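# Move the blanking panel from the work bench into the shelf bay

## Task

Take the blanking panel off the work bench and set it down so all of it sits within the empty bay of the parts shelving. Then release it and move the robot away. The panel must stay there without the robot holding or propping it. The robot must not tip over or be left leaning.

## Robot and tools

The robot is a simulated Hello Robot Stretch 4, about 1.6 m tall, with a single arm. It has an omni-wheel base (rim no more than 0.23 m from the base origin), a lift that rides up a mast, an arm that telescopes forward, a wrist with yaw, pitch and roll joints, and a two-finger gripper. A loose object may now and then get a brief shove from outside.

Frames: the base frame sits on the floor under the base centre, with x forward, y left and z up. hand_pose is the point between the open fingertips, given in the base frame. When all wrist joints are 0 its axes line up with the base frame. The printed value can be a little off. The odometry frame is the base frame as it was when the scene started.

execute_actions(actions, cameras): actions is a list holding one action, or an empty list to just read state and images. An action can contain base, joints or both, and may add pace and contact_limits. The other kind of action is {"end_of_arm": "enable_torque"} on its own. Every motion in one action starts together. base holds exactly one relative command, measured from the base's last reported position: translate_m (metres, forward positive, -2 to 2), strafe_m (metres sideways, left positive, -2 to 2) or rotate_rad (radians, counter-clockwise positive, -3.2 to 3.2). joints is a single dict of absolute targets keyed by joint name: lift_m 0 to 1.2 m; arm_m 0 to 0.55 m of extension; wrist_yaw_rad -1.134 to 4.276 (0 is forward, positive turns left, 3.14 is folded back, and above 3.4 the arm may block it); wrist_pitch_rad -1.117 to 4.259 (0 is level, 1.57 points straight down); wrist_roll_rad -1.117 to 4.259 (0 puts both fingers level; positive turns clockwise when viewed from behind); gripper_m -0.038 to 0.141, the fingertip gap in metres, where negative values press the tips together. A joint target outside its range is clipped and the result says so. Any other bad value or unknown key rejects the whole call. pace is "slow", "default", "fast" or "max". The base moves at 0.1/0.3/0.4/0.6 m/s and turns at 1/2/3/4 rad/s, and both get slower as the lift goes above 0.2. contact_limits takes only arm_m, from 0 (lightest) to 0.75, with 0.5 as the default. cameras: head_camera, head_left_camera, head_right_camera, wrist_camera or "all". Leaving it out means all, and [] means none. A joint you leave out of an action may keep pushing toward its old target. No action runs longer than 15 s. After any result that reports a stop, the rest of the calls in that same reply are skipped.

wait(seconds 0 to 10) commands nothing new and returns state and images. zoom_image(camera, region [x0,y0,x1,y1] in pixels, no more than 504x504) gives a closer view of that camera's latest image. read_manual gives only licence texts. finished_scene(scene) ends the scene and cannot be undone. Call it only after the panel is resting in the bay, the gripper is open and the robot has moved back.

The cameras cannot be aimed, so turn the base to look somewhere else. head_camera looks ahead and down. The two head fisheyes look down more steeply and also show the base and arm. wrist_camera looks along the fingers, with the fingertips near the bottom of its image.

Result fields: joint_positions; base_odometry (counts wheel turns, so slipping is counted as travel); turned_by_wheels and turned_by_imu (a gap over about 0.1 rad points to a collision or slip); base_tilt in degrees; lidar_m, 12 sectors of 30 degrees going counter-clockwise from straight ahead, where "-" means nothing was seen or the object is closer than 0.25 m; wrist_depth_mm, a 7x7 grid in mm; and motor_effort as percent, with the peak in brackets. Statuses: done; off_target; contact_stop_at_<key>, after which that part goes slack, so a lift can sink or a base can roll; limit_stop_at_tilt (leaning more than 6 degrees, and it will not drive); limit_stop_at_own_body; time_out; torque_fault, where a wrist motor has gone limp and needs enable_torque. on_its_own lists things you did not command. There, "held at" is the target, not the actual position.

Gripping: close to a gripper_m smaller than the panel's width. Squeezing harder pulls the object toward the wrist. The gripper reading does not show whether you are holding anything. Check instead for a clear change in the gripper's effort, and look at the images. If the fingertips stick on a surface, raise the lift. To unfold the wrist at the start, send lift_m 0.4 and wrist_yaw_rad 0 together.

Things to avoid: dropping, slamming or pushing hard. Do not drive or turn carrying more than 1 kg with arm_m above 0.2, especially at fast paces. Avoid steady pushing with the gripper held high. Do not press the gripper into things, because that causes torque faults. Do not leave the panel partly outside the bay or resting against the robot.

Each tool is called as name(argument=value, ...) on one line, values as JSON.

## Session

execute_actions(actions=[])

Scene clock: 0.00 s.
base_odometry: x=+0.000 y=+0.000 heading=+0.000 (m, m, rad; odometry frame)
turned_by_wheels: +0.000 (rad since the last result)
turned_by_imu: +0.000 (rad since the last result)
base_tilt: forward=-0.1 right=+0.3 (deg)
lidar_m: 1.77 1.90 0.85 0.85 1.01 1.86 1.87 1.92 1.64 1.25 1.45 2.11
base_status: not commanded
joint_positions: lift_m=+0.235 arm_m=-0.001 wrist_yaw_rad=+3.094 wrist_pitch_rad=+0.016 wrist_roll_rad=-0.011 gripper_m=+0.057
joint_status: not commanded
motor_effort: lift_m=+21 arm_m=-2 wrist_yaw_rad=+1 wrist_pitch_rad=-8 wrist_roll_rad=-1 gripper_m=+0 wheel_0=-1 wheel_1=+1 wheel_2=+0 (%)
hand_pose: x=-0.1146 y=+0.1010 z=+0.4091 quat_wxyz=(+0.024, -0.008, -0.005, +1.000) (m; base frame)
wrist_depth_mm: - 138 - - - - - / - 122 216 - - - - / - 122 178 - - - - / 115 139 290 - - - - / 227 - - - - - - / 1098 1336 198 1397 196 1366 1308 / 878 878 976 106 917 904 946
pictures: head_camera, head_left_camera, head_right_camera, wrist_camera
Images, in order (width x height): head_camera 420x560, head_left_camera 420x672, head_right_camera 420x672, wrist_camera 616x392.

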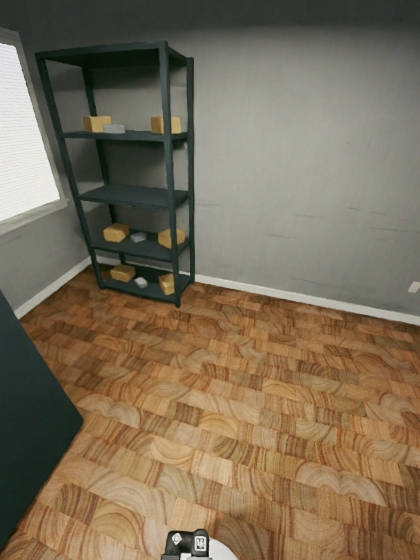

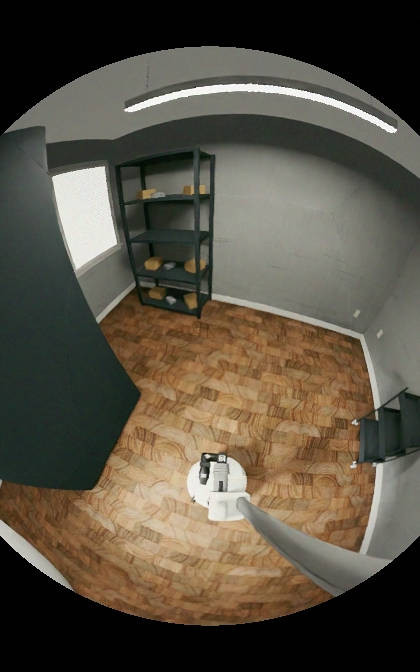

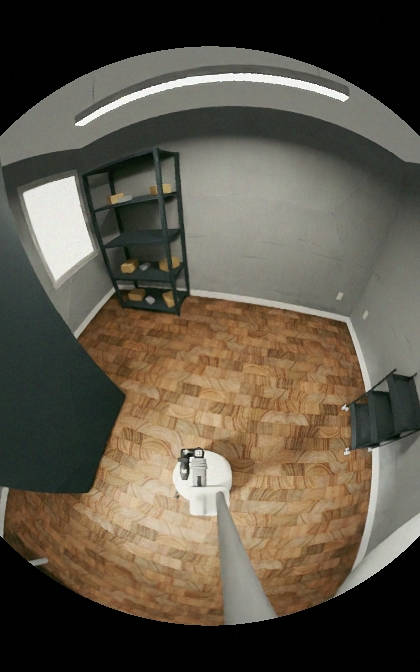

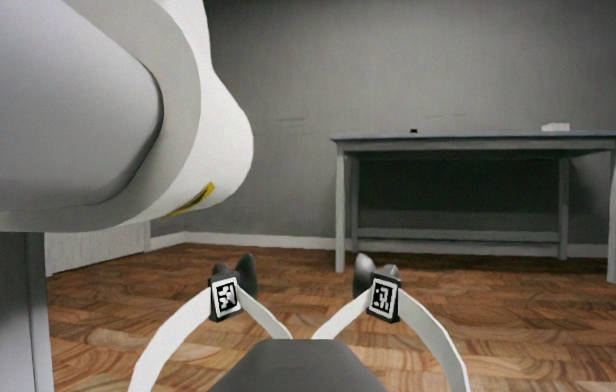

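The bench is behind. Turn around.

execute_actions(actions=[{"base":{"rotate_rad":3.14},"joints":{"lift_m":0.9,"wrist_yaw_rad":0,"gripper_m":0.1}}], cameras=["head_camera"])

Scene clock: 4.87 s.
base_odometry: x=+0.000 y=+0.000 heading=+3.139 (m, m, rad; odometry frame)
turned_by_wheels: +3.139 (rad since the last result)
turned_by_imu: +3.137 (rad since the last result)
base_tilt: forward=-0.2 right=+0.2 (deg)
lidar_m: 1.85 1.91 1.65 1.25 1.46 2.12 1.78 1.93 0.86 0.84 1.00 1.84
base_status: done
joint_positions: lift_m=+0.900 arm_m=-0.001 wrist_yaw_rad=+0.000 wrist_pitch_rad=+0.016 wrist_roll_rad=-0.011 gripper_m=+0.100
joint_status: all done
motor_effort: lift_m=+23(26) arm_m=-2(1) wrist_yaw_rad=-1(7) wrist_pitch_rad=-7(7) wrist_roll_rad=-2(3) gripper_m=-2(2) wheel_0=-3(9) wheel_1=-2(7) wheel_2=-1(8) (%)
hand_pose: x=+0.4579 y=-0.0873 z=+1.0735 quat_wxyz=(+1.000, -0.005, +0.008, +0.000) (m; base frame)
wrist_depth_mm: 1576 - - - - - - / 1661 - - - - - - / 1618 - - - - - - / 1618 - - - - - - / 1661 - - - - - 1921 / 1661 - 200 - 214 - - / 1618 1921 - 106 - - -
pictures: head_camera
Images, in order (width x height): head_camera 420x560.

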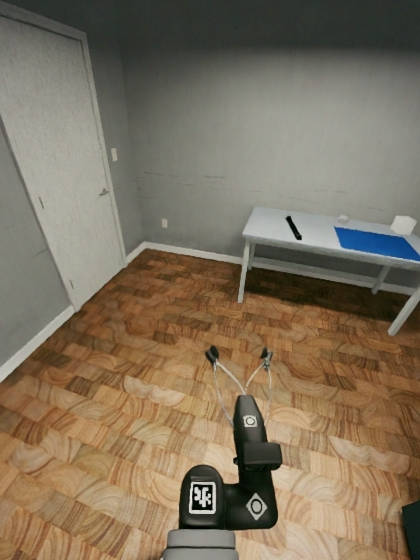

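execute_actions(actions=[{"base":{"rotate_rad":-0.3}}], cameras=[])

execute_actions(actions=[{"base":{"translate_m":1.2}}], cameras=["head_camera"])

Scene clock: 8.37 s.
base_odometry: x=+0.000 y=+0.000 heading=+2.840 (m, m, rad; odometry frame)
turned_by_wheels: -0.299 (rad since the last result)
turned_by_imu: -0.297 (rad since the last result)
base_tilt: forward=-0.3 right=+0.4 (deg)
lidar_m: 1.83 2.38 1.73 1.23 1.24 2.21 2.10 1.78 0.90 0.84 0.88 1.95
base_status: done
joint_positions: lift_m=+0.900 arm_m=-0.001 wrist_yaw_rad=+0.000 wrist_pitch_rad=+0.016 wrist_roll_rad=-0.011 gripper_m=+0.100
joint_status: not commanded
motor_effort: lift_m=+23(23) arm_m=-2(1) wrist_yaw_rad=+0(1) wrist_pitch_rad=-7(7) wrist_roll_rad=+0(1) gripper_m=+0(0) wheel_0=+4(9) wheel_1=+3(9) wheel_2=+2(9) (%)
hand_pose: x=+0.4579 y=-0.0873 z=+1.0735 quat_wxyz=(+1.000, -0.005, +0.008, +0.000) (m; base frame)
wrist_depth_mm: - - - - - - - / - - - - - - - / - - - - - - - / - - - - - - - / - - - - - - - / - - 200 - 214 - - / - - - 106 - - -
pictures: none
No camera images: the call's "cameras" was empty. Leave "cameras" out to get every camera's image.

Scene clock: 13.83 s.
base_odometry: x=-1.146 y=+0.356 heading=+2.841 (m, m, rad; odometry frame)
turned_by_wheels: +0.000 (rad since the last result)
turned_by_imu: +0.000 (rad since the last result)
base_tilt: forward=+0.0 right=+0.1 (deg)
lidar_m: 0.64 0.65 1.75 1.67 1.76 1.96 3.33 1.20 1.04 2.03 0.96 0.69
base_status: done
joint_positions: lift_m=+0.900 arm_m=-0.001 wrist_yaw_rad=+0.000 wrist_pitch_rad=+0.016 wrist_roll_rad=-0.011 gripper_m=+0.100
joint_status: not commanded
motor_effort: lift_m=+22(23) arm_m=-1(2) wrist_yaw_rad=+0(0) wrist_pitch_rad=-7(7) wrist_roll_rad=-1(0) gripper_m=-3(1) wheel_0=+3(6) wheel_1=+3(7) wheel_2=-1(13) (%)
hand_pose: x=+0.4579 y=-0.0873 z=+1.0736 quat_wxyz=(+1.000, -0.005, +0.008, +0.000) (m; base frame)
wrist_depth_mm: 1182 1182 1182 1205 1182 1182 1205 / 1205 1205 1182 1182 1205 1182 1182 / 1182 1205 1205 1205 1205 1205 1205 / 1205 1205 1205 1205 1205 1229 1229 / 1205 1205 1205 1205 1229 1205 1205 / 1205 1205 200 1078 213 1008 1042 / 1205 820 768 106 768 715 741
pictures: head_camera
Images, in order (width x height): head_camera 420x560.

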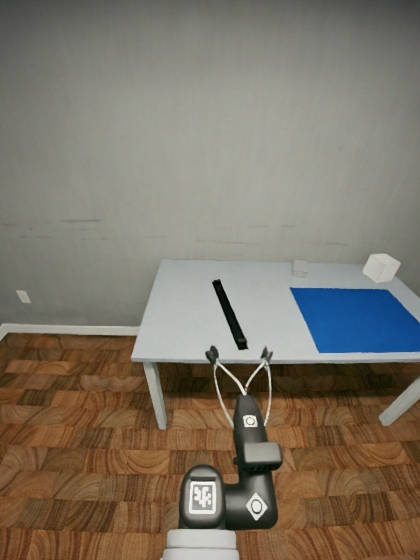

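execute_actions(actions=[{"joints":{"wrist_pitch_rad":1.57,"arm_m":0.5,"lift_m":1.1}}], cameras=["head_camera","wrist_camera"])

Scene clock: 18.57 s.
base_odometry: x=-1.146 y=+0.356 heading=+2.841 (m, m, rad; odometry frame)
turned_by_wheels: +0.000 (rad since the last result)
turned_by_imu: +0.002 (rad since the last result)
base_tilt: forward=-0.2 right=+0.2 (deg)
lidar_m: 0.64 0.68 1.74 1.64 1.75 1.94 3.32 1.21 1.05 2.03 0.95 0.68
base_status: not commanded
joint_positions: lift_m=+1.100 arm_m=+0.499 wrist_yaw_rad=+0.000 wrist_pitch_rad=+1.570 wrist_roll_rad=-0.011 gripper_m=+0.100
joint_status: all done
motor_effort: lift_m=+23(25) arm_m=+5(5) wrist_yaw_rad=+0(0) wrist_pitch_rad=+0(6) wrist_roll_rad=-1(0) gripper_m=+1(1) wheel_0=+3(4) wheel_1=+3(3) wheel_2=-1(1) (%)
hand_pose: x=+0.6702 y=-0.0874 z=+0.9895 quat_wxyz=(+0.707, -0.004, +0.707, +0.004) (m; base frame)
wrist_depth_mm: 449 449 449 445 449 442 445 / 449 449 449 445 445 445 445 / 452 449 452 449 449 445 445 / 449 449 452 449 449 449 445 / 1205 1205 452 1205 449 1205 1205 / 1205 1229 214 1205 214 1205 1205 / 1205 1205 1205 106 1205 1205 1205
pictures: head_camera, wrist_camera
Images, in order (width x height): head_camera 420x560, wrist_camera 616x392.

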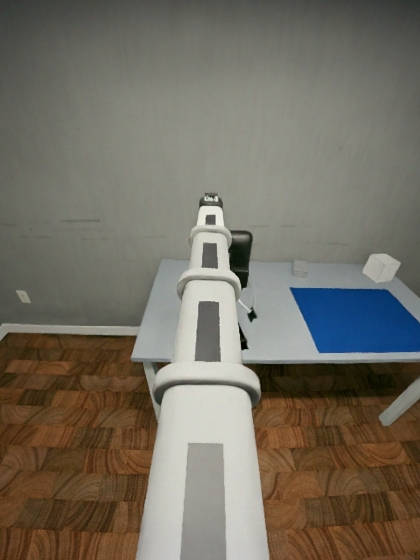

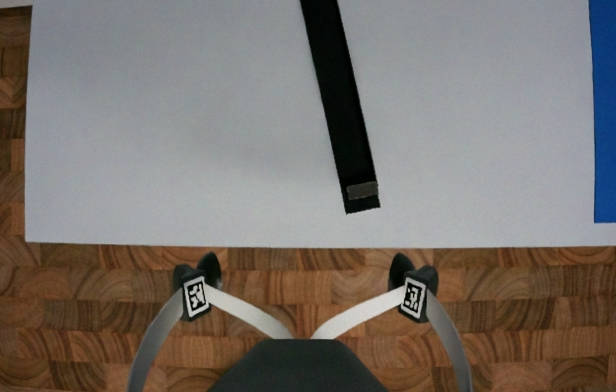

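execute_actions(actions=[{"base":{"translate_m":0.3},"joints":{"wrist_yaw_rad":0.22,"gripper_m":0.12,"lift_m":1.0}}], cameras=["wrist_camera"])

Scene clock: 24.83 s.
base_odometry: x=-1.432 y=+0.445 heading=+2.841 (m, m, rad; odometry frame)
turned_by_wheels: +0.000 (rad since the last result)
turned_by_imu: +0.002 (rad since the last result)
base_tilt: forward=-0.1 right=+0.2 (deg)
lidar_m: 0.35 0.37 1.56 1.68 1.78 2.21 3.19 1.25 1.28 2.03 0.50 0.36
base_status: done
joint_positions: lift_m=+1.000 arm_m=+0.499 wrist_yaw_rad=+0.220 wrist_pitch_rad=+1.570 wrist_roll_rad=-0.011 gripper_m=+0.120
joint_status: all done
motor_effort: lift_m=+18(23) arm_m=+5(5) wrist_yaw_rad=+2(2) wrist_pitch_rad=+0(1) wrist_roll_rad=-1(1) gripper_m=-2(1) wheel_0=+3(10) wheel_1=+3(7) wheel_2=-2(10) (%)
hand_pose: x=+0.6892 y=-0.0853 z=+0.8899 quat_wxyz=(+0.703, -0.081, +0.702, +0.081) (m; base frame)
wrist_depth_mm: 349 351 349 347 347 347 345 / 351 351 349 345 349 347 347 / 351 349 349 345 349 347 347 / 351 351 351 347 349 349 347 / 351 351 351 347 351 351 349 / 351 353 353 351 351 351 349 / 355 351 353 106 351 349 349
pictures: wrist_camera
Images, in order (width x height): wrist_camera 616x392.

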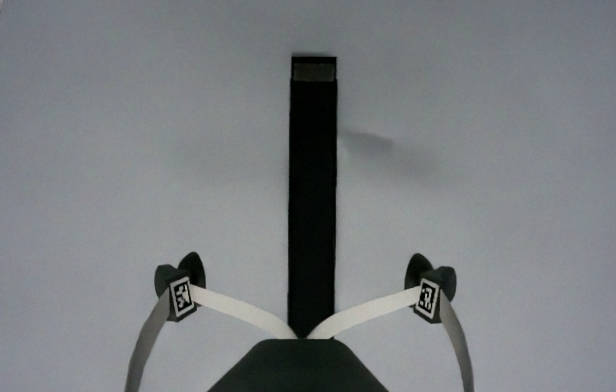

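execute_actions(actions=[{"joints":{"lift_m":0.875}}], cameras=[])

execute_actions(actions=[{"joints":{"gripper_m":0.0}}], cameras=["wrist_camera"])

Scene clock: 29.47 s.
base_odometry: x=-1.432 y=+0.445 heading=+2.841 (m, m, rad; odometry frame)
turned_by_wheels: +0.000 (rad since the last result)
turned_by_imu: +0.002 (rad since the last result)
base_tilt: forward=-0.2 right=+0.3 (deg)
lidar_m: 0.34 0.37 1.55 1.67 1.76 2.22 3.19 1.24 1.29 2.03 0.52 0.36
base_status: not commanded
joint_positions: lift_m=+0.887 arm_m=+0.499 wrist_yaw_rad=+0.219 wrist_pitch_rad=+1.573 wrist_roll_rad=-0.011 gripper_m=+0.120
joint_status: lift_m contact_stop (moved -0.114 of -0.125)
on_its_own: lift_m is slack since a contact_stop (your +0.875 is given up)
motor_effort: lift_m=+15(19) arm_m=+5(5) wrist_yaw_rad=+4(3) wrist_pitch_rad=-10(19) wrist_roll_rad=+0(0) gripper_m=-2(2) wheel_0=+3(3) wheel_1=+2(2) wheel_2=-2(2) (%)
hand_pose: x=+0.6883 y=-0.0855 z=+0.7764 quat_wxyz=(+0.702, -0.081, +0.703, +0.081) (m; base frame)
wrist_depth_mm: 241 241 241 227 239 240 240 / 241 240 241 238 240 240 240 / 241 242 241 238 241 241 240 / 242 242 242 238 241 241 241 / 243 242 242 239 241 241 242 / 243 242 242 240 242 241 241 / 242 242 242 106 242 242 242
pictures: none
No camera images: the call's "cameras" was empty. Leave "cameras" out to get every camera's image.

not run: a stop came earlier in this reply.

execute_actions(actions=[{"joints":{"gripper_m":0.0,"lift_m":0.889}}], cameras=["wrist_camera"])

Scene clock: 32.70 s.
base_odometry: x=-1.432 y=+0.445 heading=+2.841 (m, m, rad; odometry frame)
turned_by_wheels: +0.000 (rad since the last result)
turned_by_imu: +0.001 (rad since the last result)
base_tilt: forward=+0.0 right=+0.2 (deg)
lidar_m: 0.35 0.39 1.58 1.67 1.76 2.20 3.21 1.25 1.29 2.03 0.52 0.36
base_status: not commanded
joint_positions: lift_m=+0.889 arm_m=+0.499 wrist_yaw_rad=+0.220 wrist_pitch_rad=+1.570 wrist_roll_rad=-0.011 gripper_m=+0.000
joint_status: all done
motor_effort: lift_m=+18(21) arm_m=+5(5) wrist_yaw_rad=+1(3) wrist_pitch_rad=+2(4) wrist_roll_rad=-1(1) gripper_m=-22(19) wheel_0=+3(2) wheel_1=+2(1) wheel_2=-2(2) (%)
hand_pose: x=+0.6894 y=-0.0852 z=+0.7789 quat_wxyz=(+0.703, -0.081, +0.702, +0.081) (m; base frame)
wrist_depth_mm: 239 239 238 224 237 238 236 / 240 239 239 229 238 238 238 / 240 239 239 229 237 239 237 / 241 240 240 230 239 238 238 / 241 240 240 231 240 238 239 / 241 241 186 233 185 239 239 / 241 242 241 106 240 239 240
pictures: wrist_camera
Images, in order (width x height): wrist_camera 616x392.

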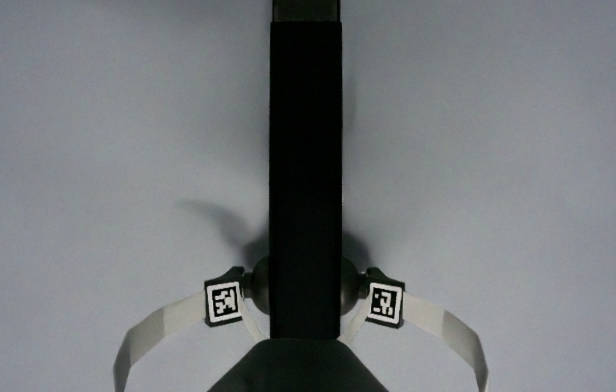

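Gripped. Lift and retract.

execute_actions(actions=[{"base":{"translate_m":-0.5},"joints":{"lift_m":1.0,"arm_m":0.2}}], cameras=["head_camera"])

Scene clock: 37.43 s.
base_odometry: x=-0.955 y=+0.296 heading=+2.841 (m, m, rad; odometry frame)
turned_by_wheels: +0.000 (rad since the last result)
turned_by_imu: +0.003 (rad since the last result)
base_tilt: forward=-0.1 right=+0.1 (deg)
lidar_m: 0.48 0.89 1.75 1.66 1.76 1.82 3.13 1.22 0.93 1.51 1.24 0.25
base_status: done
joint_positions: lift_m=+1.000 arm_m=+0.201 wrist_yaw_rad=+0.220 wrist_pitch_rad=+1.570 wrist_roll_rad=-0.011 gripper_m=+0.000
joint_status: all done
motor_effort: lift_m=+23(26) arm_m=-5(7) wrist_yaw_rad=+0(1) wrist_pitch_rad=+0(2) wrist_roll_rad=-1(0) gripper_m=-20(19) wheel_0=-3(7) wheel_1=-2(8) wheel_2=+1(12) (%)
hand_pose: x=+0.3911 y=-0.0853 z=+0.8895 quat_wxyz=(+0.703, -0.081, +0.702, +0.081) (m; base frame)
wrist_depth_mm: 1098 1098 1098 225 1098 1098 1098 / 1098 1098 1098 229 1118 1098 1098 / 1098 1098 1098 230 1098 1098 1078 / 1098 1098 1098 231 1098 1098 1098 / 1118 1098 1098 233 1098 1078 1098 / 1118 1098 186 232 186 1098 1098 / 1098 1118 891 106 1118 1098 1118
pictures: head_camera
Images, in order (width x height): head_camera 420x560.

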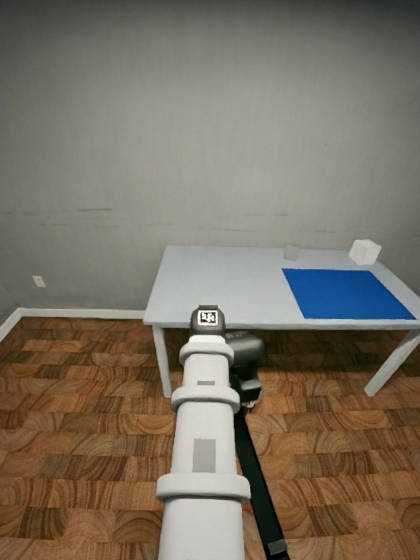

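execute_actions(actions=[{"base":{"rotate_rad":-2.84},"joints":{"arm_m":0.1,"wrist_yaw_rad":1.57}}], cameras=[])

execute_actions(actions=[{"base":{"translate_m":1.7}}], cameras=["head_camera"])

Scene clock: 45.17 s.
base_odometry: x=-0.955 y=+0.296 heading=+0.001 (m, m, rad; odometry frame)
turned_by_wheels: -2.839 (rad since the last result)
turned_by_imu: -2.833 (rad since the last result)
base_tilt: forward=+0.0 right=+0.3 (deg)
lidar_m: 0.34 0.34 0.94 2.04 0.99 0.86 0.87 1.92 1.67 1.66 1.79 0.34
base_status: done
joint_positions: lift_m=+1.000 arm_m=+0.101 wrist_yaw_rad=+1.570 wrist_pitch_rad=+1.570 wrist_roll_rad=-0.011 gripper_m=+0.000
joint_status: all done
motor_effort: lift_m=+22(23) arm_m=-6(5) wrist_yaw_rad=+2(7) wrist_pitch_rad=+0(1) wrist_roll_rad=-2(2) gripper_m=-20(21) wheel_0=+4(12) wheel_1=+3(10) wheel_2=+3(8) (%)
hand_pose: x=+0.3593 y=+0.0001 z=+0.8896 quat_wxyz=(+0.498, -0.502, +0.497, +0.503) (m; base frame)
wrist_depth_mm: 1118 1098 1098 225 1098 1098 1042 / 1098 1118 1118 229 1098 1098 1078 / 1098 1098 1098 229 1098 1098 1098 / 1098 891 904 231 1118 1098 1098 / 1118 891 891 232 1098 1098 1078 / 1118 1118 186 232 186 1098 1098 / 1118 1098 1118 106 1098 1098 1098
pictures: none
No camera images: the call's "cameras" was empty. Leave "cameras" out to get every camera's image.

Scene clock: 52.30 s.
base_odometry: x=+0.745 y=+0.299 heading=+0.002 (m, m, rad; odometry frame)
turned_by_wheels: +0.000 (rad since the last result)
turned_by_imu: +0.000 (rad since the last result)
base_tilt: forward=-0.1 right=+0.2 (deg)
lidar_m: 0.33 0.35 1.61 0.41 0.46 0.82 3.18 2.45 1.68 1.69 1.69 0.35
base_status: done
joint_positions: lift_m=+1.000 arm_m=+0.101 wrist_yaw_rad=+1.570 wrist_pitch_rad=+1.570 wrist_roll_rad=-0.011 gripper_m=+0.000
joint_status: not commanded
motor_effort: lift_m=+22(22) arm_m=-6(5) wrist_yaw_rad=+1(1) wrist_pitch_rad=+0(1) wrist_roll_rad=-2(0) gripper_m=-21(19) wheel_0=+3(6) wheel_1=+2(8) wheel_2=-2(13) (%)
hand_pose: x=+0.3592 y=+0.0002 z=+0.8896 quat_wxyz=(+0.498, -0.502, +0.497, +0.503) (m; base frame)
wrist_depth_mm: 1025 891 1078 224 1098 1098 1078 / 1098 1118 1098 229 1098 1098 1078 / 1098 1098 1098 230 1078 1098 1025 / 1118 904 904 230 1098 1098 1025 / 1098 904 904 231 1098 1098 1098 / 1118 1098 186 232 186 1098 1098 / 1118 1118 1118 106 1118 1098 1098
pictures: head_camera
Images, in order (width x height): head_camera 420x560.

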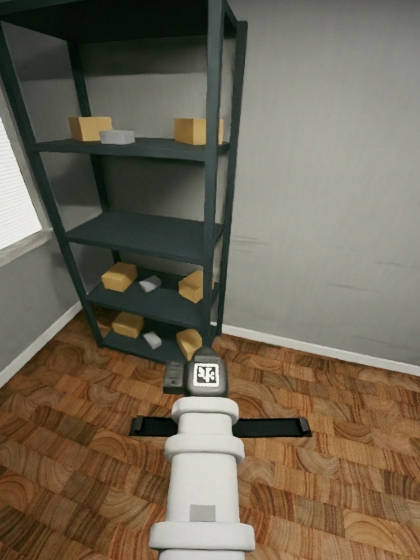

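execute_actions(actions=[{"base":{"translate_m":0.3},"joints":{"lift_m":1.08}}], cameras=[])

execute_actions(actions=[{"base":{"strafe_m":0.46}}], cameras=["head_camera"])

Scene clock: 61.37 s.
base_odometry: x=+1.045 y=+0.300 heading=+0.002 (m, m, rad; odometry frame)
turned_by_wheels: +0.000 (rad since the last result)
turned_by_imu: +0.002 (rad since the last result)
base_tilt: forward=-0.1 right=+0.2 (deg)
lidar_m: 0.33 0.35 1.51 0.89 0.56 0.68 3.49 2.56 1.78 2.20 1.36 0.34
base_status: done
joint_positions: lift_m=+1.080 arm_m=+0.101 wrist_yaw_rad=+1.570 wrist_pitch_rad=+1.570 wrist_roll_rad=-0.011 gripper_m=+0.000
joint_status: all done
motor_effort: lift_m=+23(25) arm_m=-5(5) wrist_yaw_rad=+1(1) wrist_pitch_rad=+0(0) wrist_roll_rad=+0(2) gripper_m=-21(21) wheel_0=+4(8) wheel_1=+3(6) wheel_2=-3(11) (%)
hand_pose: x=+0.3592 y=+0.0002 z=+0.9695 quat_wxyz=(+0.498, -0.502, +0.497, +0.503) (m; base frame)
wrist_depth_mm: 917 1160 1182 224 1160 1098 831 / 1182 1182 1182 229 1182 1098 647 / 1182 1160 1182 229 1160 1098 654 / 1182 976 960 231 1160 1008 654 / 1182 976 976 231 1160 1182 1025 / 1205 1182 186 232 186 1182 1078 / 1182 1182 1182 106 1160 1182 1025
pictures: none
No camera images: the call's "cameras" was empty. Leave "cameras" out to get every camera's image.

Scene clock: 64.23 s.
base_odometry: x=+1.044 y=+0.760 heading=+0.002 (m, m, rad; odometry frame)
turned_by_wheels: +0.000 (rad since the last result)
turned_by_imu: +0.003 (rad since the last result)
base_tilt: forward=-0.1 right=+0.1 (deg)
lidar_m: 0.31 0.34 1.07 0.65 0.37 0.32 0.30 3.05 2.22 2.61 1.50 0.34
base_status: done
joint_positions: lift_m=+1.080 arm_m=+0.101 wrist_yaw_rad=+1.570 wrist_pitch_rad=+1.570 wrist_roll_rad=-0.011 gripper_m=+0.000
joint_status: not commanded
motor_effort: lift_m=+23(23) arm_m=-6(5) wrist_yaw_rad=+1(1) wrist_pitch_rad=+0(1) wrist_roll_rad=-3(2) gripper_m=-21(20) wheel_0=-2(10) wheel_1=-1(12) wheel_2=+0(3) (%)
hand_pose: x=+0.3592 y=+0.0002 z=+0.9695 quat_wxyz=(+0.498, -0.502, +0.497, +0.503) (m; base frame)
wrist_depth_mm: 768 1025 1182 224 1182 1182 1160 / 809 1118 1205 229 1160 1160 1182 / 854 1205 1182 230 1205 1182 1008 / 917 976 976 231 1182 1098 1025 / 1205 976 976 231 1182 1098 683 / 1182 1182 186 233 186 1042 661 / 1205 1182 1182 106 1182 1008 654
pictures: head_camera
Images, in order (width x height): head_camera 420x560.

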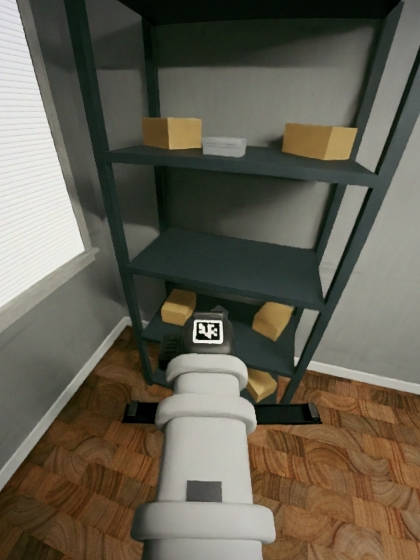

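execute_actions(actions=[{"base":{"translate_m":0.3},"joints":{"wrist_yaw_rad":1.45}}], cameras=[])

execute_actions(actions=[{"joints":{"arm_m":0.5}}], cameras=["head_camera","wrist_camera"])

Scene clock: 71.00 s.
base_odometry: x=+1.344 y=+0.760 heading=+0.002 (m, m, rad; odometry frame)
turned_by_wheels: +0.000 (rad since the last result)
turned_by_imu: +0.002 (rad since the last result)
base_tilt: forward=-0.2 right=+0.4 (deg)
lidar_m: 0.32 0.36 0.96 0.98 0.72 0.62 0.62 3.16 2.33 2.02 0.59 0.32
base_status: done
joint_positions: lift_m=+1.080 arm_m=+0.101 wrist_yaw_rad=+1.450 wrist_pitch_rad=+1.570 wrist_roll_rad=-0.011 gripper_m=+0.000
joint_status: all done
motor_effort: lift_m=+23(23) arm_m=-5(5) wrist_yaw_rad=+0(1) wrist_pitch_rad=+0(0) wrist_roll_rad=+1(1) gripper_m=-18(17) wheel_0=+3(12) wheel_1=+3(9) wheel_2=-2(12) (%)
hand_pose: x=+0.3586 y=-0.0103 z=+0.9695 quat_wxyz=(+0.527, -0.472, +0.526, +0.472) (m; base frame)
wrist_depth_mm: 1182 1205 1182 224 1182 647 798 / 1182 1160 1182 229 1182 647 554 / 1182 1160 1182 230 1118 654 603 / 1182 976 976 230 1118 654 634 / 1182 976 960 231 1060 654 627 / 609 1182 186 233 186 654 654 / 1205 1182 1182 106 654 634 597
pictures: none
No camera images: the call's "cameras" was empty. Leave "cameras" out to get every camera's image.

Scene clock: 73.33 s.
base_odometry: x=+1.344 y=+0.760 heading=+0.002 (m, m, rad; odometry frame)
turned_by_wheels: +0.000 (rad since the last result)
turned_by_imu: +0.115 (rad since the last result)
base_tilt: forward=+0.0 right=+0.2 (deg)
lidar_m: 0.55 0.70 0.94 0.99 0.67 0.60 0.61 3.02 2.37 1.73 0.60 0.51
base_status: not commanded
joint_positions: lift_m=+1.080 arm_m=+0.279 wrist_yaw_rad=+1.450 wrist_pitch_rad=+1.570 wrist_roll_rad=-0.010 gripper_m=+0.000
joint_status: arm_m contact_stop (moved +0.178 of +0.399)
on_its_own: arm_m is slack since a contact_stop (your +0.500 is given up)
motor_effort: lift_m=+21(23) arm_m=+0(25) wrist_yaw_rad=+0(15) wrist_pitch_rad=+0(27) wrist_roll_rad=-1(12) gripper_m=-4(21) wheel_0=+0(7) wheel_1=+2(14) wheel_2=-1(13) (%)
hand_pose: x=+0.5364 y=-0.0103 z=+0.9697 quat_wxyz=(+0.527, -0.471, +0.527, +0.472) (m; base frame)
wrist_depth_mm: 1182 1182 1182 1182 1182 202 - / 1205 1182 1182 1182 654 200 201 / 1182 1182 1182 1182 647 201 201 / 1182 960 1182 1182 661 202 202 / 1205 976 1182 1118 654 202 201 / 1182 1182 1160 196 202 202 202 / 1205 1182 1182 106 202 202 -
pictures: head_camera, wrist_camera
Images, in order (width x height): head_camera 420x560, wrist_camera 616x392.

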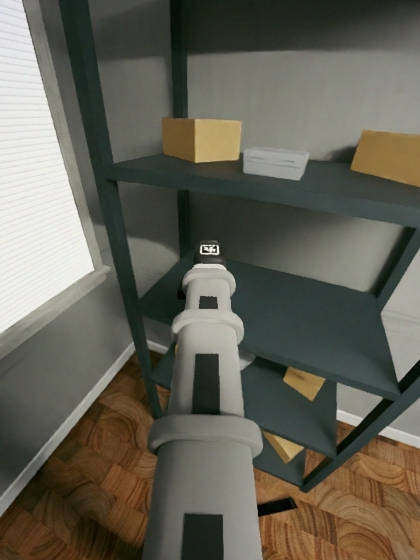

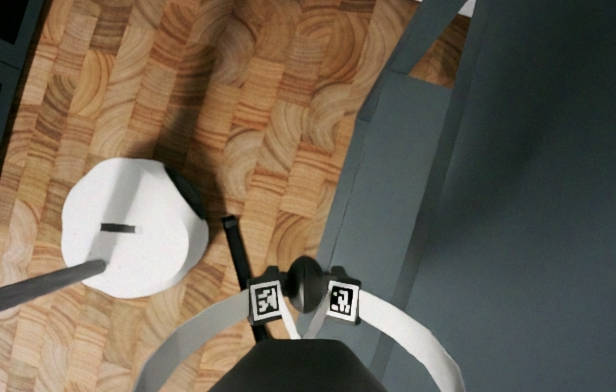

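execute_actions(actions=[{"base":{"translate_m":-0.45},"joints":{"arm_m":0.0,"gripper_m":0.12,"lift_m":0.6}}], cameras=["head_camera"])

Scene clock: 79.33 s.
base_odometry: x=+0.915 y=+0.759 heading=+0.032 (m, m, rad; odometry frame)
turned_by_wheels: +0.031 (rad since the last result)
turned_by_imu: +0.046 (rad since the last result)
base_tilt: forward=-0.2 right=+0.3 (deg)
lidar_m: 0.95 1.21 1.14 0.31 0.25 0.39 0.25 2.77 2.13 2.25 1.51 0.92
base_status: translate_m contact_stop (by the wheels' count: -0.429 of -0.450)
joint_positions: lift_m=+0.600 arm_m=+0.000 wrist_yaw_rad=+1.450 wrist_pitch_rad=+1.570 wrist_roll_rad=-0.010 gripper_m=+0.120
joint_status: all done
on_its_own: the wheels are slack since a contact_stop
motor_effort: lift_m=+18(20) arm_m=-3(6) wrist_yaw_rad=+1(1) wrist_pitch_rad=+0(0) wrist_roll_rad=-2(2) gripper_m=+1(5) wheel_0=+0(32) wheel_1=+0(20) wheel_2=+0(34) (%)
hand_pose: x=+0.2582 y=-0.0103 z=+0.4899 quat_wxyz=(+0.527, -0.471, +0.527, +0.472) (m; base frame)
wrist_depth_mm: 500 707 707 715 707 707 707 / 525 707 707 707 707 715 699 / 517 500 539 707 715 707 715 / 504 500 500 707 707 707 707 / 504 500 500 707 715 707 707 / 504 500 500 715 707 707 707 / 504 504 715 106 715 707 707
pictures: head_camera
Images, in order (width x height): head_camera 420x560.

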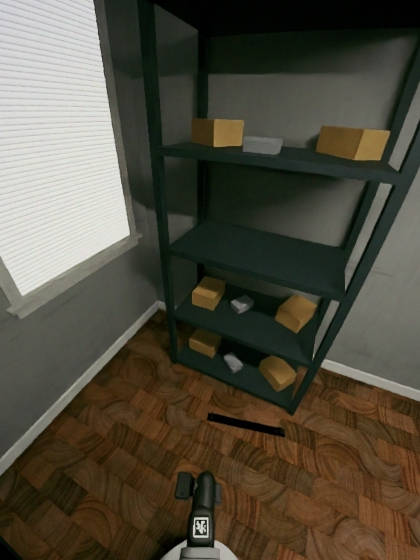

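execute_actions(actions=[{"base":{"strafe_m":-0.22},"joints":{"arm_m":0.45,"wrist_yaw_rad":1.3,"lift_m":0.5}}], cameras=["wrist_camera"])

Scene clock: 84.90 s.
base_odometry: x=+0.922 y=+0.539 heading=+0.032 (m, m, rad; odometry frame)
turned_by_wheels: +0.000 (rad since the last result)
turned_by_imu: +0.002 (rad since the last result)
base_tilt: forward=+0.0 right=+0.2 (deg)
lidar_m: 0.86 1.08 1.34 0.47 0.30 0.39 3.41 2.58 1.96 2.12 1.41 0.84
base_status: done
joint_positions: lift_m=+0.500 arm_m=+0.449 wrist_yaw_rad=+1.300 wrist_pitch_rad=+1.570 wrist_roll_rad=-0.010 gripper_m=+0.120
joint_status: all done
motor_effort: lift_m=+18(18) arm_m=+5(5) wrist_yaw_rad=+0(10) wrist_pitch_rad=-1(0) wrist_roll_rad=-1(2) gripper_m=-2(1) wheel_0=+1(11) wheel_1=-2(13) wheel_2=+0(1) (%)
hand_pose: x=+0.7042 y=-0.0232 z=+0.3899 quat_wxyz=(+0.561, -0.431, +0.560, +0.431) (m; base frame)
wrist_depth_mm: 609 603 609 603 603 530 530 / 615 609 609 603 609 530 530 / 609 609 609 609 609 530 484 / 615 609 609 609 609 530 530 / 615 609 609 615 615 535 530 / 615 621 609 609 569 530 459 / 615 615 615 106 609 477 433
pictures: wrist_camera
Images, in order (width x height): wrist_camera 616x392.

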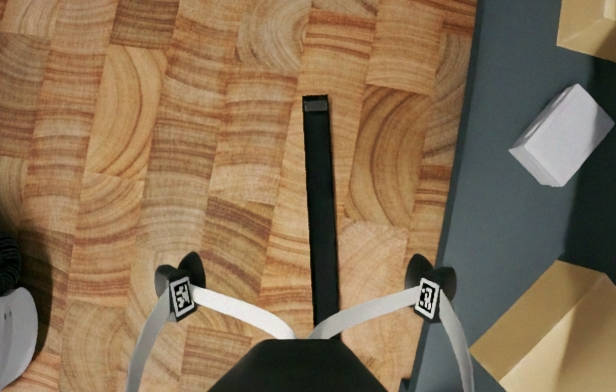

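execute_actions(actions=[{"joints":{"arm_m":0.47,"lift_m":0.13}}], cameras=[])

execute_actions(actions=[{"joints":{"gripper_m":0.0}}], cameras=["wrist_camera"])

Scene clock: 90.70 s.
base_odometry: x=+0.922 y=+0.539 heading=+0.032 (m, m, rad; odometry frame)
turned_by_wheels: +0.000 (rad since the last result)
turned_by_imu: +0.002 (rad since the last result)
base_tilt: forward=-0.1 right=+0.2 (deg)
lidar_m: 0.87 1.12 1.33 0.47 0.32 0.39 3.38 2.58 1.96 2.11 1.43 0.83
base_status: not commanded
joint_positions: lift_m=+0.130 arm_m=+0.469 wrist_yaw_rad=+1.300 wrist_pitch_rad=+1.570 wrist_roll_rad=-0.010 gripper_m=+0.120
joint_status: all done
motor_effort: lift_m=+18(18) arm_m=+5(5) wrist_yaw_rad=-1(1) wrist_pitch_rad=+0(1) wrist_roll_rad=+0(1) gripper_m=+2(2) wheel_0=+1(2) wheel_1=-2(2) wheel_2=+0(0) (%)
hand_pose: x=+0.7242 y=-0.0232 z=+0.0199 quat_wxyz=(+0.561, -0.431, +0.560, +0.431) (m; base frame)
wrist_depth_mm: 244 242 242 239 241 240 240 / 243 243 242 239 241 241 240 / 244 243 243 240 242 240 242 / 244 244 243 240 242 241 241 / 244 244 243 240 243 242 241 / 245 245 243 240 243 241 242 / 245 244 245 106 243 242 242
pictures: none
No camera images: the call's "cameras" was empty. Leave "cameras" out to get every camera's image.

Scene clock: 92.77 s.
base_odometry: x=+0.922 y=+0.539 heading=+0.032 (m, m, rad; odometry frame)
turned_by_wheels: +0.000 (rad since the last result)
turned_by_imu: +0.001 (rad since the last result)
base_tilt: forward=-0.1 right=+0.4 (deg)
lidar_m: 0.85 1.11 1.32 0.47 0.32 0.39 3.37 2.56 1.94 2.12 1.41 0.84
base_status: not commanded
joint_positions: lift_m=+0.130 arm_m=+0.469 wrist_yaw_rad=+1.300 wrist_pitch_rad=+1.570 wrist_roll_rad=-0.010 gripper_m=+0.000
joint_status: all done
motor_effort: lift_m=+18(18) arm_m=+5(5) wrist_yaw_rad=+0(1) wrist_pitch_rad=+0(0) wrist_roll_rad=-1(1) gripper_m=-22(22) wheel_0=+2(2) wheel_1=-2(2) wheel_2=+0(0) (%)
hand_pose: x=+0.7243 y=-0.0232 z=+0.0199 quat_wxyz=(+0.561, -0.431, +0.560, +0.431) (m; base frame)
wrist_depth_mm: 244 243 242 229 240 240 239 / 243 242 242 231 240 240 239 / 244 243 243 231 241 241 240 / 243 243 242 232 242 241 240 / 245 244 243 233 243 241 241 / 244 244 186 233 186 242 240 / 245 244 244 106 243 241 242
pictures: wrist_camera
Images, in order (width x height): wrist_camera 616x392.

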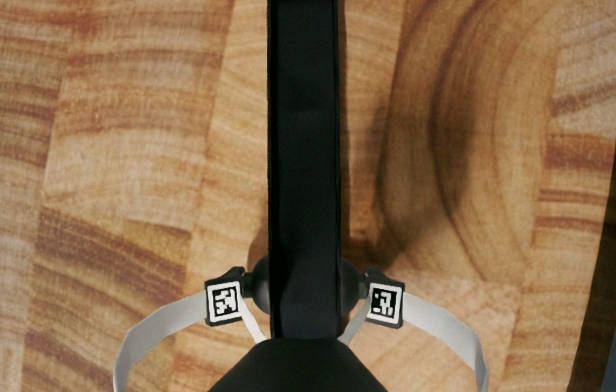

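execute_actions(actions=[{"joints":{"arm_m":0.1,"lift_m":1.17,"wrist_yaw_rad":1.6}}], cameras=["head_camera"])

Scene clock: 99.37 s.
base_odometry: x=+0.922 y=+0.539 heading=+0.032 (m, m, rad; odometry frame)
turned_by_wheels: +0.000 (rad since the last result)
turned_by_imu: +0.003 (rad since the last result)
base_tilt: forward=-0.2 right=+0.3 (deg)
lidar_m: 0.33 0.34 1.33 0.47 0.31 0.39 3.37 2.54 1.96 2.08 1.42 0.35
base_status: not commanded
joint_positions: lift_m=+1.170 arm_m=+0.101 wrist_yaw_rad=+1.599 wrist_pitch_rad=+1.570 wrist_roll_rad=-0.010 gripper_m=+0.000
joint_status: all done
motor_effort: lift_m=+24(25) arm_m=-6(6) wrist_yaw_rad=+2(5) wrist_pitch_rad=+0(1) wrist_roll_rad=+1(1) gripper_m=-19(20) wheel_0=+2(2) wheel_1=-2(2) wheel_2=+0(1) (%)
hand_pose: x=+0.3592 y=+0.0027 z=+1.0595 quat_wxyz=(+0.490, -0.509, +0.490, +0.510) (m; base frame)
wrist_depth_mm: 668 878 1255 231 1255 1255 1255 / 768 960 1255 231 1255 1255 1255 / 1255 1281 1255 231 1255 1281 1182 / 1281 1281 1078 232 1255 1255 1160 / 1281 1078 1060 233 1281 1182 1160 / 1255 1255 186 233 186 1098 732 / 1281 1281 1255 106 1281 750 750
pictures: head_camera
Images, in order (width x height): head_camera 420x560.

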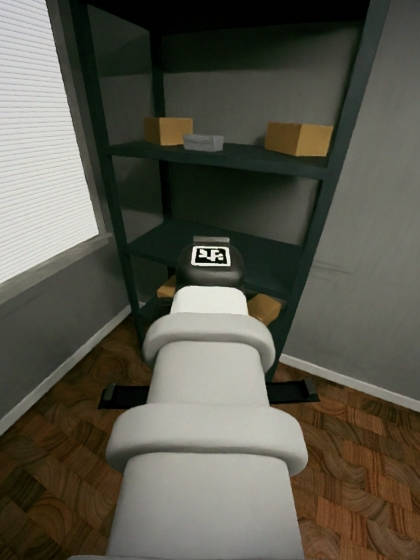

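execute_actions(actions=[{"base":{"translate_m":0.4}}], cameras=[])

execute_actions(actions=[{"joints":{"arm_m":0.5},"contact_limits":{"arm_m":0.2}}], cameras=["head_camera","wrist_camera"])

Scene clock: 105.03 s.
base_odometry: x=+1.322 y=+0.552 heading=+0.033 (m, m, rad; odometry frame)
turned_by_wheels: +0.000 (rad since the last result)
turned_by_imu: +0.002 (rad since the last result)
base_tilt: forward=-0.1 right=+0.4 (deg)
lidar_m: 0.32 0.33 1.16 1.06 0.70 0.65 4.04 2.27 2.17 1.52 1.02 0.34
base_status: done
joint_positions: lift_m=+1.170 arm_m=+0.101 wrist_yaw_rad=+1.600 wrist_pitch_rad=+1.570 wrist_roll_rad=-0.010 gripper_m=+0.000
joint_status: not commanded
motor_effort: lift_m=+23(24) arm_m=-6(6) wrist_yaw_rad=+2(2) wrist_pitch_rad=+0(0) wrist_roll_rad=-1(2) gripper_m=-18(21) wheel_0=+4(5) wheel_1=+2(6) wheel_2=-1(10) (%)
hand_pose: x=+0.3592 y=+0.0027 z=+1.0595 quat_wxyz=(+0.490, -0.510, +0.490, +0.510) (m; base frame)
wrist_depth_mm: 1078 1281 1281 229 1281 1255 1255 / 1160 1255 1281 230 1281 741 741 / 1281 1255 1281 231 1255 741 640 / 1281 1255 1078 232 1205 741 315 / 1281 1060 1060 233 741 741 290 / 1281 1281 186 233 186 307 290 / 1308 1255 1281 106 741 291 291
pictures: none
No camera images: the call's "cameras" was empty. Leave "cameras" out to get every camera's image.

Scene clock: 107.17 s.
base_odometry: x=+1.322 y=+0.552 heading=+0.032 (m, m, rad; odometry frame)
turned_by_wheels: +0.000 (rad since the last result)
turned_by_imu: +0.049 (rad since the last result)
base_tilt: forward=-0.1 right=+0.3 (deg)
lidar_m: 0.48 0.57 1.14 0.95 0.68 0.64 3.80 2.24 2.16 1.45 0.52 0.48
base_status: not commanded
joint_positions: lift_m=+1.170 arm_m=+0.357 wrist_yaw_rad=+1.600 wrist_pitch_rad=+1.570 wrist_roll_rad=-0.011 gripper_m=+0.000
joint_status: arm_m contact_stop (moved +0.256 of +0.399)
on_its_own: arm_m is slack since a contact_stop (your +0.500 is given up)
motor_effort: lift_m=+21(25) arm_m=+0(30) wrist_yaw_rad=+1(7) wrist_pitch_rad=-1(9) wrist_roll_rad=-2(1) gripper_m=-21(20) wheel_0=+1(9) wheel_1=+0(13) wheel_2=-1(10) (%)
contact_limits: arm_m 0.2
hand_pose: x=+0.6148 y=+0.0028 z=+1.0597 quat_wxyz=(+0.490, -0.510, +0.490, +0.510) (m; base frame)
wrist_depth_mm: 1281 1255 1281 230 289 289 289 / 1308 1255 1255 231 290 289 290 / 1281 1255 1281 232 290 290 289 / 1281 1060 1281 233 290 289 289 / 1281 1060 1255 231 291 290 289 / 1281 1308 186 233 186 290 289 / 1281 1255 293 106 291 290 290
pictures: head_camera, wrist_camera
Images, in order (width x height): head_camera 420x560, wrist_camera 616x392.

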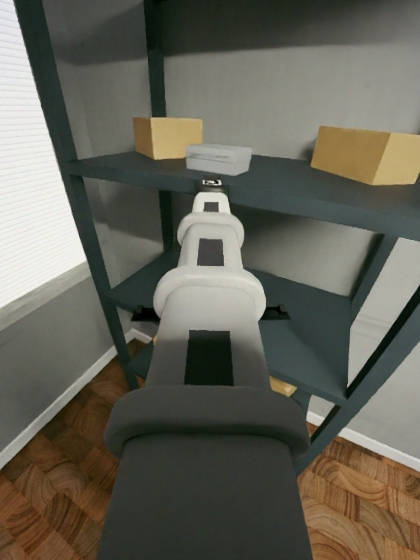

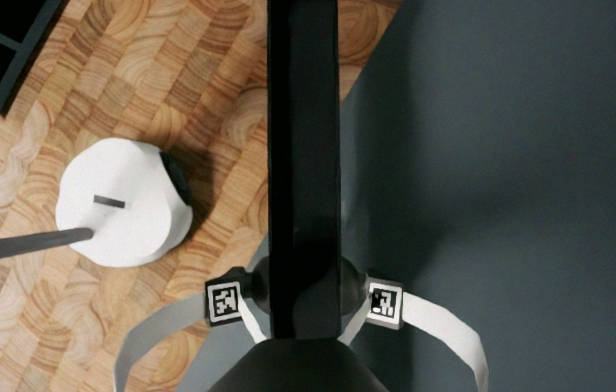

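execute_actions(actions=[{"base":{"translate_m":-0.3},"joints":{"arm_m":0.3}}], cameras=[])

execute_actions(actions=[{"joints":{"wrist_yaw_rad":0,"wrist_roll_rad":1.5}}], cameras=[])

execute_actions(actions=[{"joints":{"wrist_pitch_rad":0.5,"lift_m":1.03}}], cameras=["head_camera"])

Scene clock: 117.73 s.
base_odometry: x=+1.022 y=+0.542 heading=+0.032 (m, m, rad; odometry frame)
turned_by_wheels: +0.000 (rad since the last result)
turned_by_imu: +0.002 (rad since the last result)
base_tilt: forward=-0.2 right=+0.2 (deg)
lidar_m: 0.51 0.53 1.30 0.59 0.39 0.40 3.50 2.56 2.01 1.85 1.29 0.55
base_status: done
joint_positions: lift_m=+1.170 arm_m=+0.301 wrist_yaw_rad=+1.600 wrist_pitch_rad=+1.570 wrist_roll_rad=-0.011 gripper_m=+0.000
joint_status: all done
motor_effort: lift_m=+21(21) arm_m=-5(6) wrist_yaw_rad=+0(1) wrist_pitch_rad=-1(1) wrist_roll_rad=+1(1) gripper_m=-20(22) wheel_0=-3(10) wheel_1=-2(9) wheel_2=+0(10) (%)
hand_pose: x=+0.5592 y=+0.0028 z=+1.0597 quat_wxyz=(+0.490, -0.510, +0.490, +0.510) (m; base frame)
wrist_depth_mm: 946 1255 1281 230 1255 1281 1229 / 1042 1281 1281 231 1255 1255 732 / 1281 1281 1255 232 1281 1182 741 / 1281 1060 1281 231 1281 741 741 / 1281 1060 1281 233 1205 741 732 / 1281 1281 186 233 186 732 741 / 1281 1308 1281 106 741 732 741
pictures: none
No camera images: the call's "cameras" was empty. Leave "cameras" out to get every camera's image.

Scene clock: 119.23 s.
base_odometry: x=+1.022 y=+0.542 heading=+0.032 (m, m, rad; odometry frame)
turned_by_wheels: +0.000 (rad since the last result)
turned_by_imu: +0.001 (rad since the last result)
base_tilt: forward=-0.1 right=+0.2 (deg)
lidar_m: 0.41 0.44 1.30 0.59 0.39 0.40 3.53 2.57 2.00 1.85 1.29 0.47
base_status: not commanded
joint_positions: lift_m=+1.170 arm_m=+0.301 wrist_yaw_rad=+0.001 wrist_pitch_rad=+1.570 wrist_roll_rad=+1.499 gripper_m=+0.000
joint_status: all done
motor_effort: lift_m=+22(21) arm_m=-6(5) wrist_yaw_rad=-1(6) wrist_pitch_rad=+0(0) wrist_roll_rad=+2(6) gripper_m=-20(22) wheel_0=-3(4) wheel_1=-2(2) wheel_2=+0(0) (%)
hand_pose: x=+0.4721 y=-0.0874 z=+1.0597 quat_wxyz=(+0.518, +0.482, +0.517, -0.481) (m; base frame)
wrist_depth_mm: 309 741 1255 230 1255 1255 1255 / 647 741 759 230 1255 1255 1229 / 750 750 1205 231 1255 1255 1255 / 750 750 1281 232 1255 1060 1255 / 750 1182 1281 234 1078 1060 1281 / 759 1229 186 233 185 1060 1281 / 759 1308 1281 106 1281 1160 1042
pictures: none
No camera images: the call's "cameras" was empty. Leave "cameras" out to get every camera's image.

Scene clock: 120.90 s.
base_odometry: x=+1.022 y=+0.542 heading=+0.032 (m, m, rad; odometry frame)
turned_by_wheels: +0.000 (rad since the last result)
turned_by_imu: +0.001 (rad since the last result)
base_tilt: forward=+0.0 right=+0.2 (deg)
lidar_m: 0.71 1.05 1.27 0.57 0.39 0.39 3.52 2.56 2.00 1.87 1.29 0.73
base_status: not commanded
joint_positions: lift_m=+1.030 arm_m=+0.301 wrist_yaw_rad=+0.000 wrist_pitch_rad=+0.504 wrist_roll_rad=+1.499 gripper_m=+0.000
joint_status: all done
motor_effort: lift_m=+19(19) arm_m=-5(5) wrist_yaw_rad=+0(1) wrist_pitch_rad=-11(13) wrist_roll_rad=-1(1) gripper_m=-19(17) wheel_0=-3(3) wheel_1=-2(2) wheel_2=+0(0) (%)
hand_pose: x=+0.7245 y=-0.0874 z=+1.0691 quat_wxyz=(+0.709, +0.660, +0.182, -0.170) (m; base frame)
wrist_depth_mm: 539 585 627 231 276 668 615 / 574 627 676 230 287 627 580 / 621 683 707 231 315 676 580 / 668 741 715 232 809 691 574 / 732 798 699 232 831 699 603 / 768 842 186 233 183 683 960 / 866 946 759 106 831 759 991
pictures: head_camera
Images, in order (width x height): head_camera 420x560.

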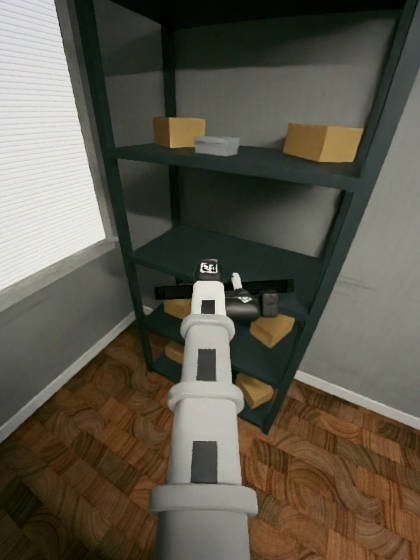

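execute_actions(actions=[{"base":{"translate_m":0.1},"joints":{"lift_m":1.07,"arm_m":0.55},"contact_limits":{"arm_m":0.2}}], cameras=["head_camera"])

Scene clock: 125.13 s.
base_odometry: x=+1.122 y=+0.546 heading=+0.032 (m, m, rad; odometry frame)
turned_by_wheels: +0.000 (rad since the last result)
turned_by_imu: +0.002 (rad since the last result)
base_tilt: forward=-0.1 right=+0.3 (deg)
lidar_m: 0.68 0.93 1.25 0.72 0.50 0.46 3.64 2.16 2.05 1.72 1.18 0.65
base_status: done
joint_positions: lift_m=+1.070 arm_m=+0.547 wrist_yaw_rad=+0.000 wrist_pitch_rad=+0.503 wrist_roll_rad=+1.499 gripper_m=+0.000
joint_status: all done
joint sent to its limit — the command would take arm_m past its upper limit, so that joint was sent only as far as its limit.
motor_effort: lift_m=+23(24) arm_m=+5(7) wrist_yaw_rad=+0(0) wrist_pitch_rad=-9(10) wrist_roll_rad=+1(3) gripper_m=-19(20) wheel_0=+3(10) wheel_1=+4(8) wheel_2=-2(12) (%)
contact_limits: arm_m 0.2
hand_pose: x=+0.9710 y=-0.0874 z=+1.1089 quat_wxyz=(+0.709, +0.660, +0.182, -0.170) (m; base frame)
wrist_depth_mm: 307 332 364 231 332 249 - / 327 353 392 232 330 248 207 / 351 382 427 232 327 247 208 / 379 415 462 232 325 245 206 / 413 455 504 233 310 243 204 / 452 492 186 233 183 231 203 / 492 535 603 106 312 220 -
pictures: head_camera
Images, in order (width x height): head_camera 420x560.

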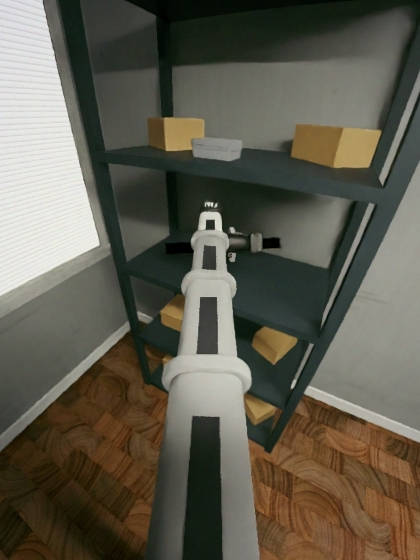

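Well inside. Lower, release, retreat.

execute_actions(actions=[{"joints":{"lift_m":1.01}}], cameras=[])

Scene clock: 127.57 s.
base_odometry: x=+1.122 y=+0.546 heading=+0.032 (m, m, rad; odometry frame)
turned_by_wheels: +0.000 (rad since the last result)
turned_by_imu: +0.001 (rad since the last result)
base_tilt: forward=-0.3 right=+0.3 (deg)
lidar_m: 0.69 0.90 1.23 0.70 0.50 0.47 3.65 2.13 2.06 1.70 1.20 0.65
base_status: not commanded
joint_positions: lift_m=+1.010 arm_m=+0.547 wrist_yaw_rad=+0.000 wrist_pitch_rad=+0.503 wrist_roll_rad=+1.499 gripper_m=+0.000
joint_status: all done
motor_effort: lift_m=+19(23) arm_m=+5(5) wrist_yaw_rad=+0(0) wrist_pitch_rad=-8(9) wrist_roll_rad=+2(0) gripper_m=-21(19) wheel_0=+3(3) wheel_1=+4(4) wheel_2=-2(2) (%)
hand_pose: x=+0.9710 y=-0.0874 z=+1.0493 quat_wxyz=(+0.709, +0.660, +0.182, -0.170) (m; base frame)
wrist_depth_mm: 307 330 364 231 245 182 - / 327 353 392 231 244 182 155 / 353 384 424 231 241 181 155 / 379 415 462 232 238 180 154 / 413 459 500 233 227 179 153 / 455 488 186 232 183 170 150 / 492 530 591 106 229 162 -
pictures: none
No camera images: the call's "cameras" was empty. Leave "cameras" out to get every camera's image.

execute_actions(actions=[{"joints":{"gripper_m":0.07}}], cameras=[])

execute_actions(actions=[{"base":{"translate_m":-0.3},"joints":{"arm_m":0.0}}], cameras=["head_camera"])

Scene clock: 134.10 s.
base_odometry: x=+1.122 y=+0.546 heading=+0.032 (m, m, rad; odometry frame)
turned_by_wheels: +0.000 (rad since the last result)
turned_by_imu: +0.002 (rad since the last result)
base_tilt: forward=+0.0 right=+0.2 (deg)
lidar_m: 0.69 0.92 1.21 0.74 0.49 0.46 3.65 2.15 2.05 1.71 1.20 0.65
base_status: not commanded
joint_positions: lift_m=+1.010 arm_m=+0.547 wrist_yaw_rad=+0.000 wrist_pitch_rad=+0.500 wrist_roll_rad=+1.499 gripper_m=+0.070
joint_status: all done
motor_effort: lift_m=+19(19) arm_m=+5(5) wrist_yaw_rad=+0(0) wrist_pitch_rad=-1(9) wrist_roll_rad=+0(1) gripper_m=-3(17) wheel_0=+3(3) wheel_1=+4(4) wheel_2=-2(2) (%)
hand_pose: x=+0.9714 y=-0.0874 z=+1.0500 quat_wxyz=(+0.709, +0.660, +0.181, -0.169) (m; base frame)
wrist_depth_mm: 307 330 362 373 248 184 - / 327 355 392 366 247 184 157 / 351 384 424 359 245 183 156 / 379 415 462 355 243 182 156 / 413 455 488 349 229 180 154 / 452 496 202 324 208 178 152 / 492 535 591 106 231 166 -
pictures: none
No camera images: the call's "cameras" was empty. Leave "cameras" out to get every camera's image.

Scene clock: 136.77 s.
base_odometry: x=+0.822 y=+0.536 heading=+0.032 (m, m, rad; odometry frame)
turned_by_wheels: +0.000 (rad since the last result)
turned_by_imu: +0.001 (rad since the last result)
base_tilt: forward=-0.1 right=+0.3 (deg)
lidar_m: 0.96 1.27 1.03 0.29 0.27 0.62 3.35 2.47 1.90 2.12 1.49 0.93
base_status: done
joint_positions: lift_m=+1.010 arm_m=+0.001 wrist_yaw_rad=+0.000 wrist_pitch_rad=+0.502 wrist_roll_rad=+1.499 gripper_m=+0.070
joint_status: all done
motor_effort: lift_m=+19(19) arm_m=-6(6) wrist_yaw_rad=+1(1) wrist_pitch_rad=-7(7) wrist_roll_rad=-1(0) gripper_m=-4(0) wheel_0=-3(5) wheel_1=-4(8) wheel_2=+1(13) (%)
hand_pose: x=+0.4247 y=-0.0875 z=+1.0495 quat_wxyz=(+0.709, +0.660, +0.182, -0.169) (m; base frame)
wrist_depth_mm: 866 574 931 1118 1255 1255 1060 / 931 1008 831 1042 1008 1205 1025 / 1008 1078 991 1229 1025 1160 1025 / 1098 1205 1281 1255 1366 1205 1008 / 1160 1281 991 1229 1397 1255 1008 / 1281 1430 202 1229 197 1229 1025 / 1308 1008 1138 106 1576 1160 1008
pictures: head_camera
Images, in order (width x height): head_camera 420x560.

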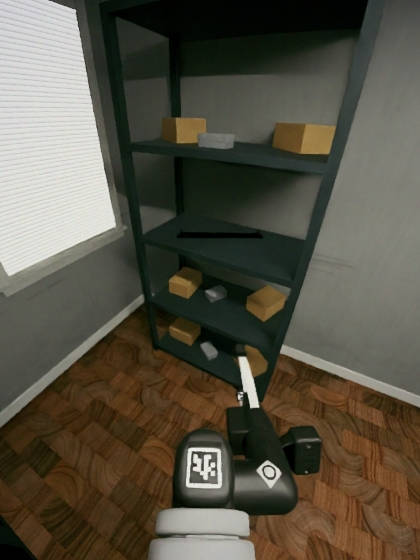

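finished_scene(scene=1)

The scene is finished: the task was done.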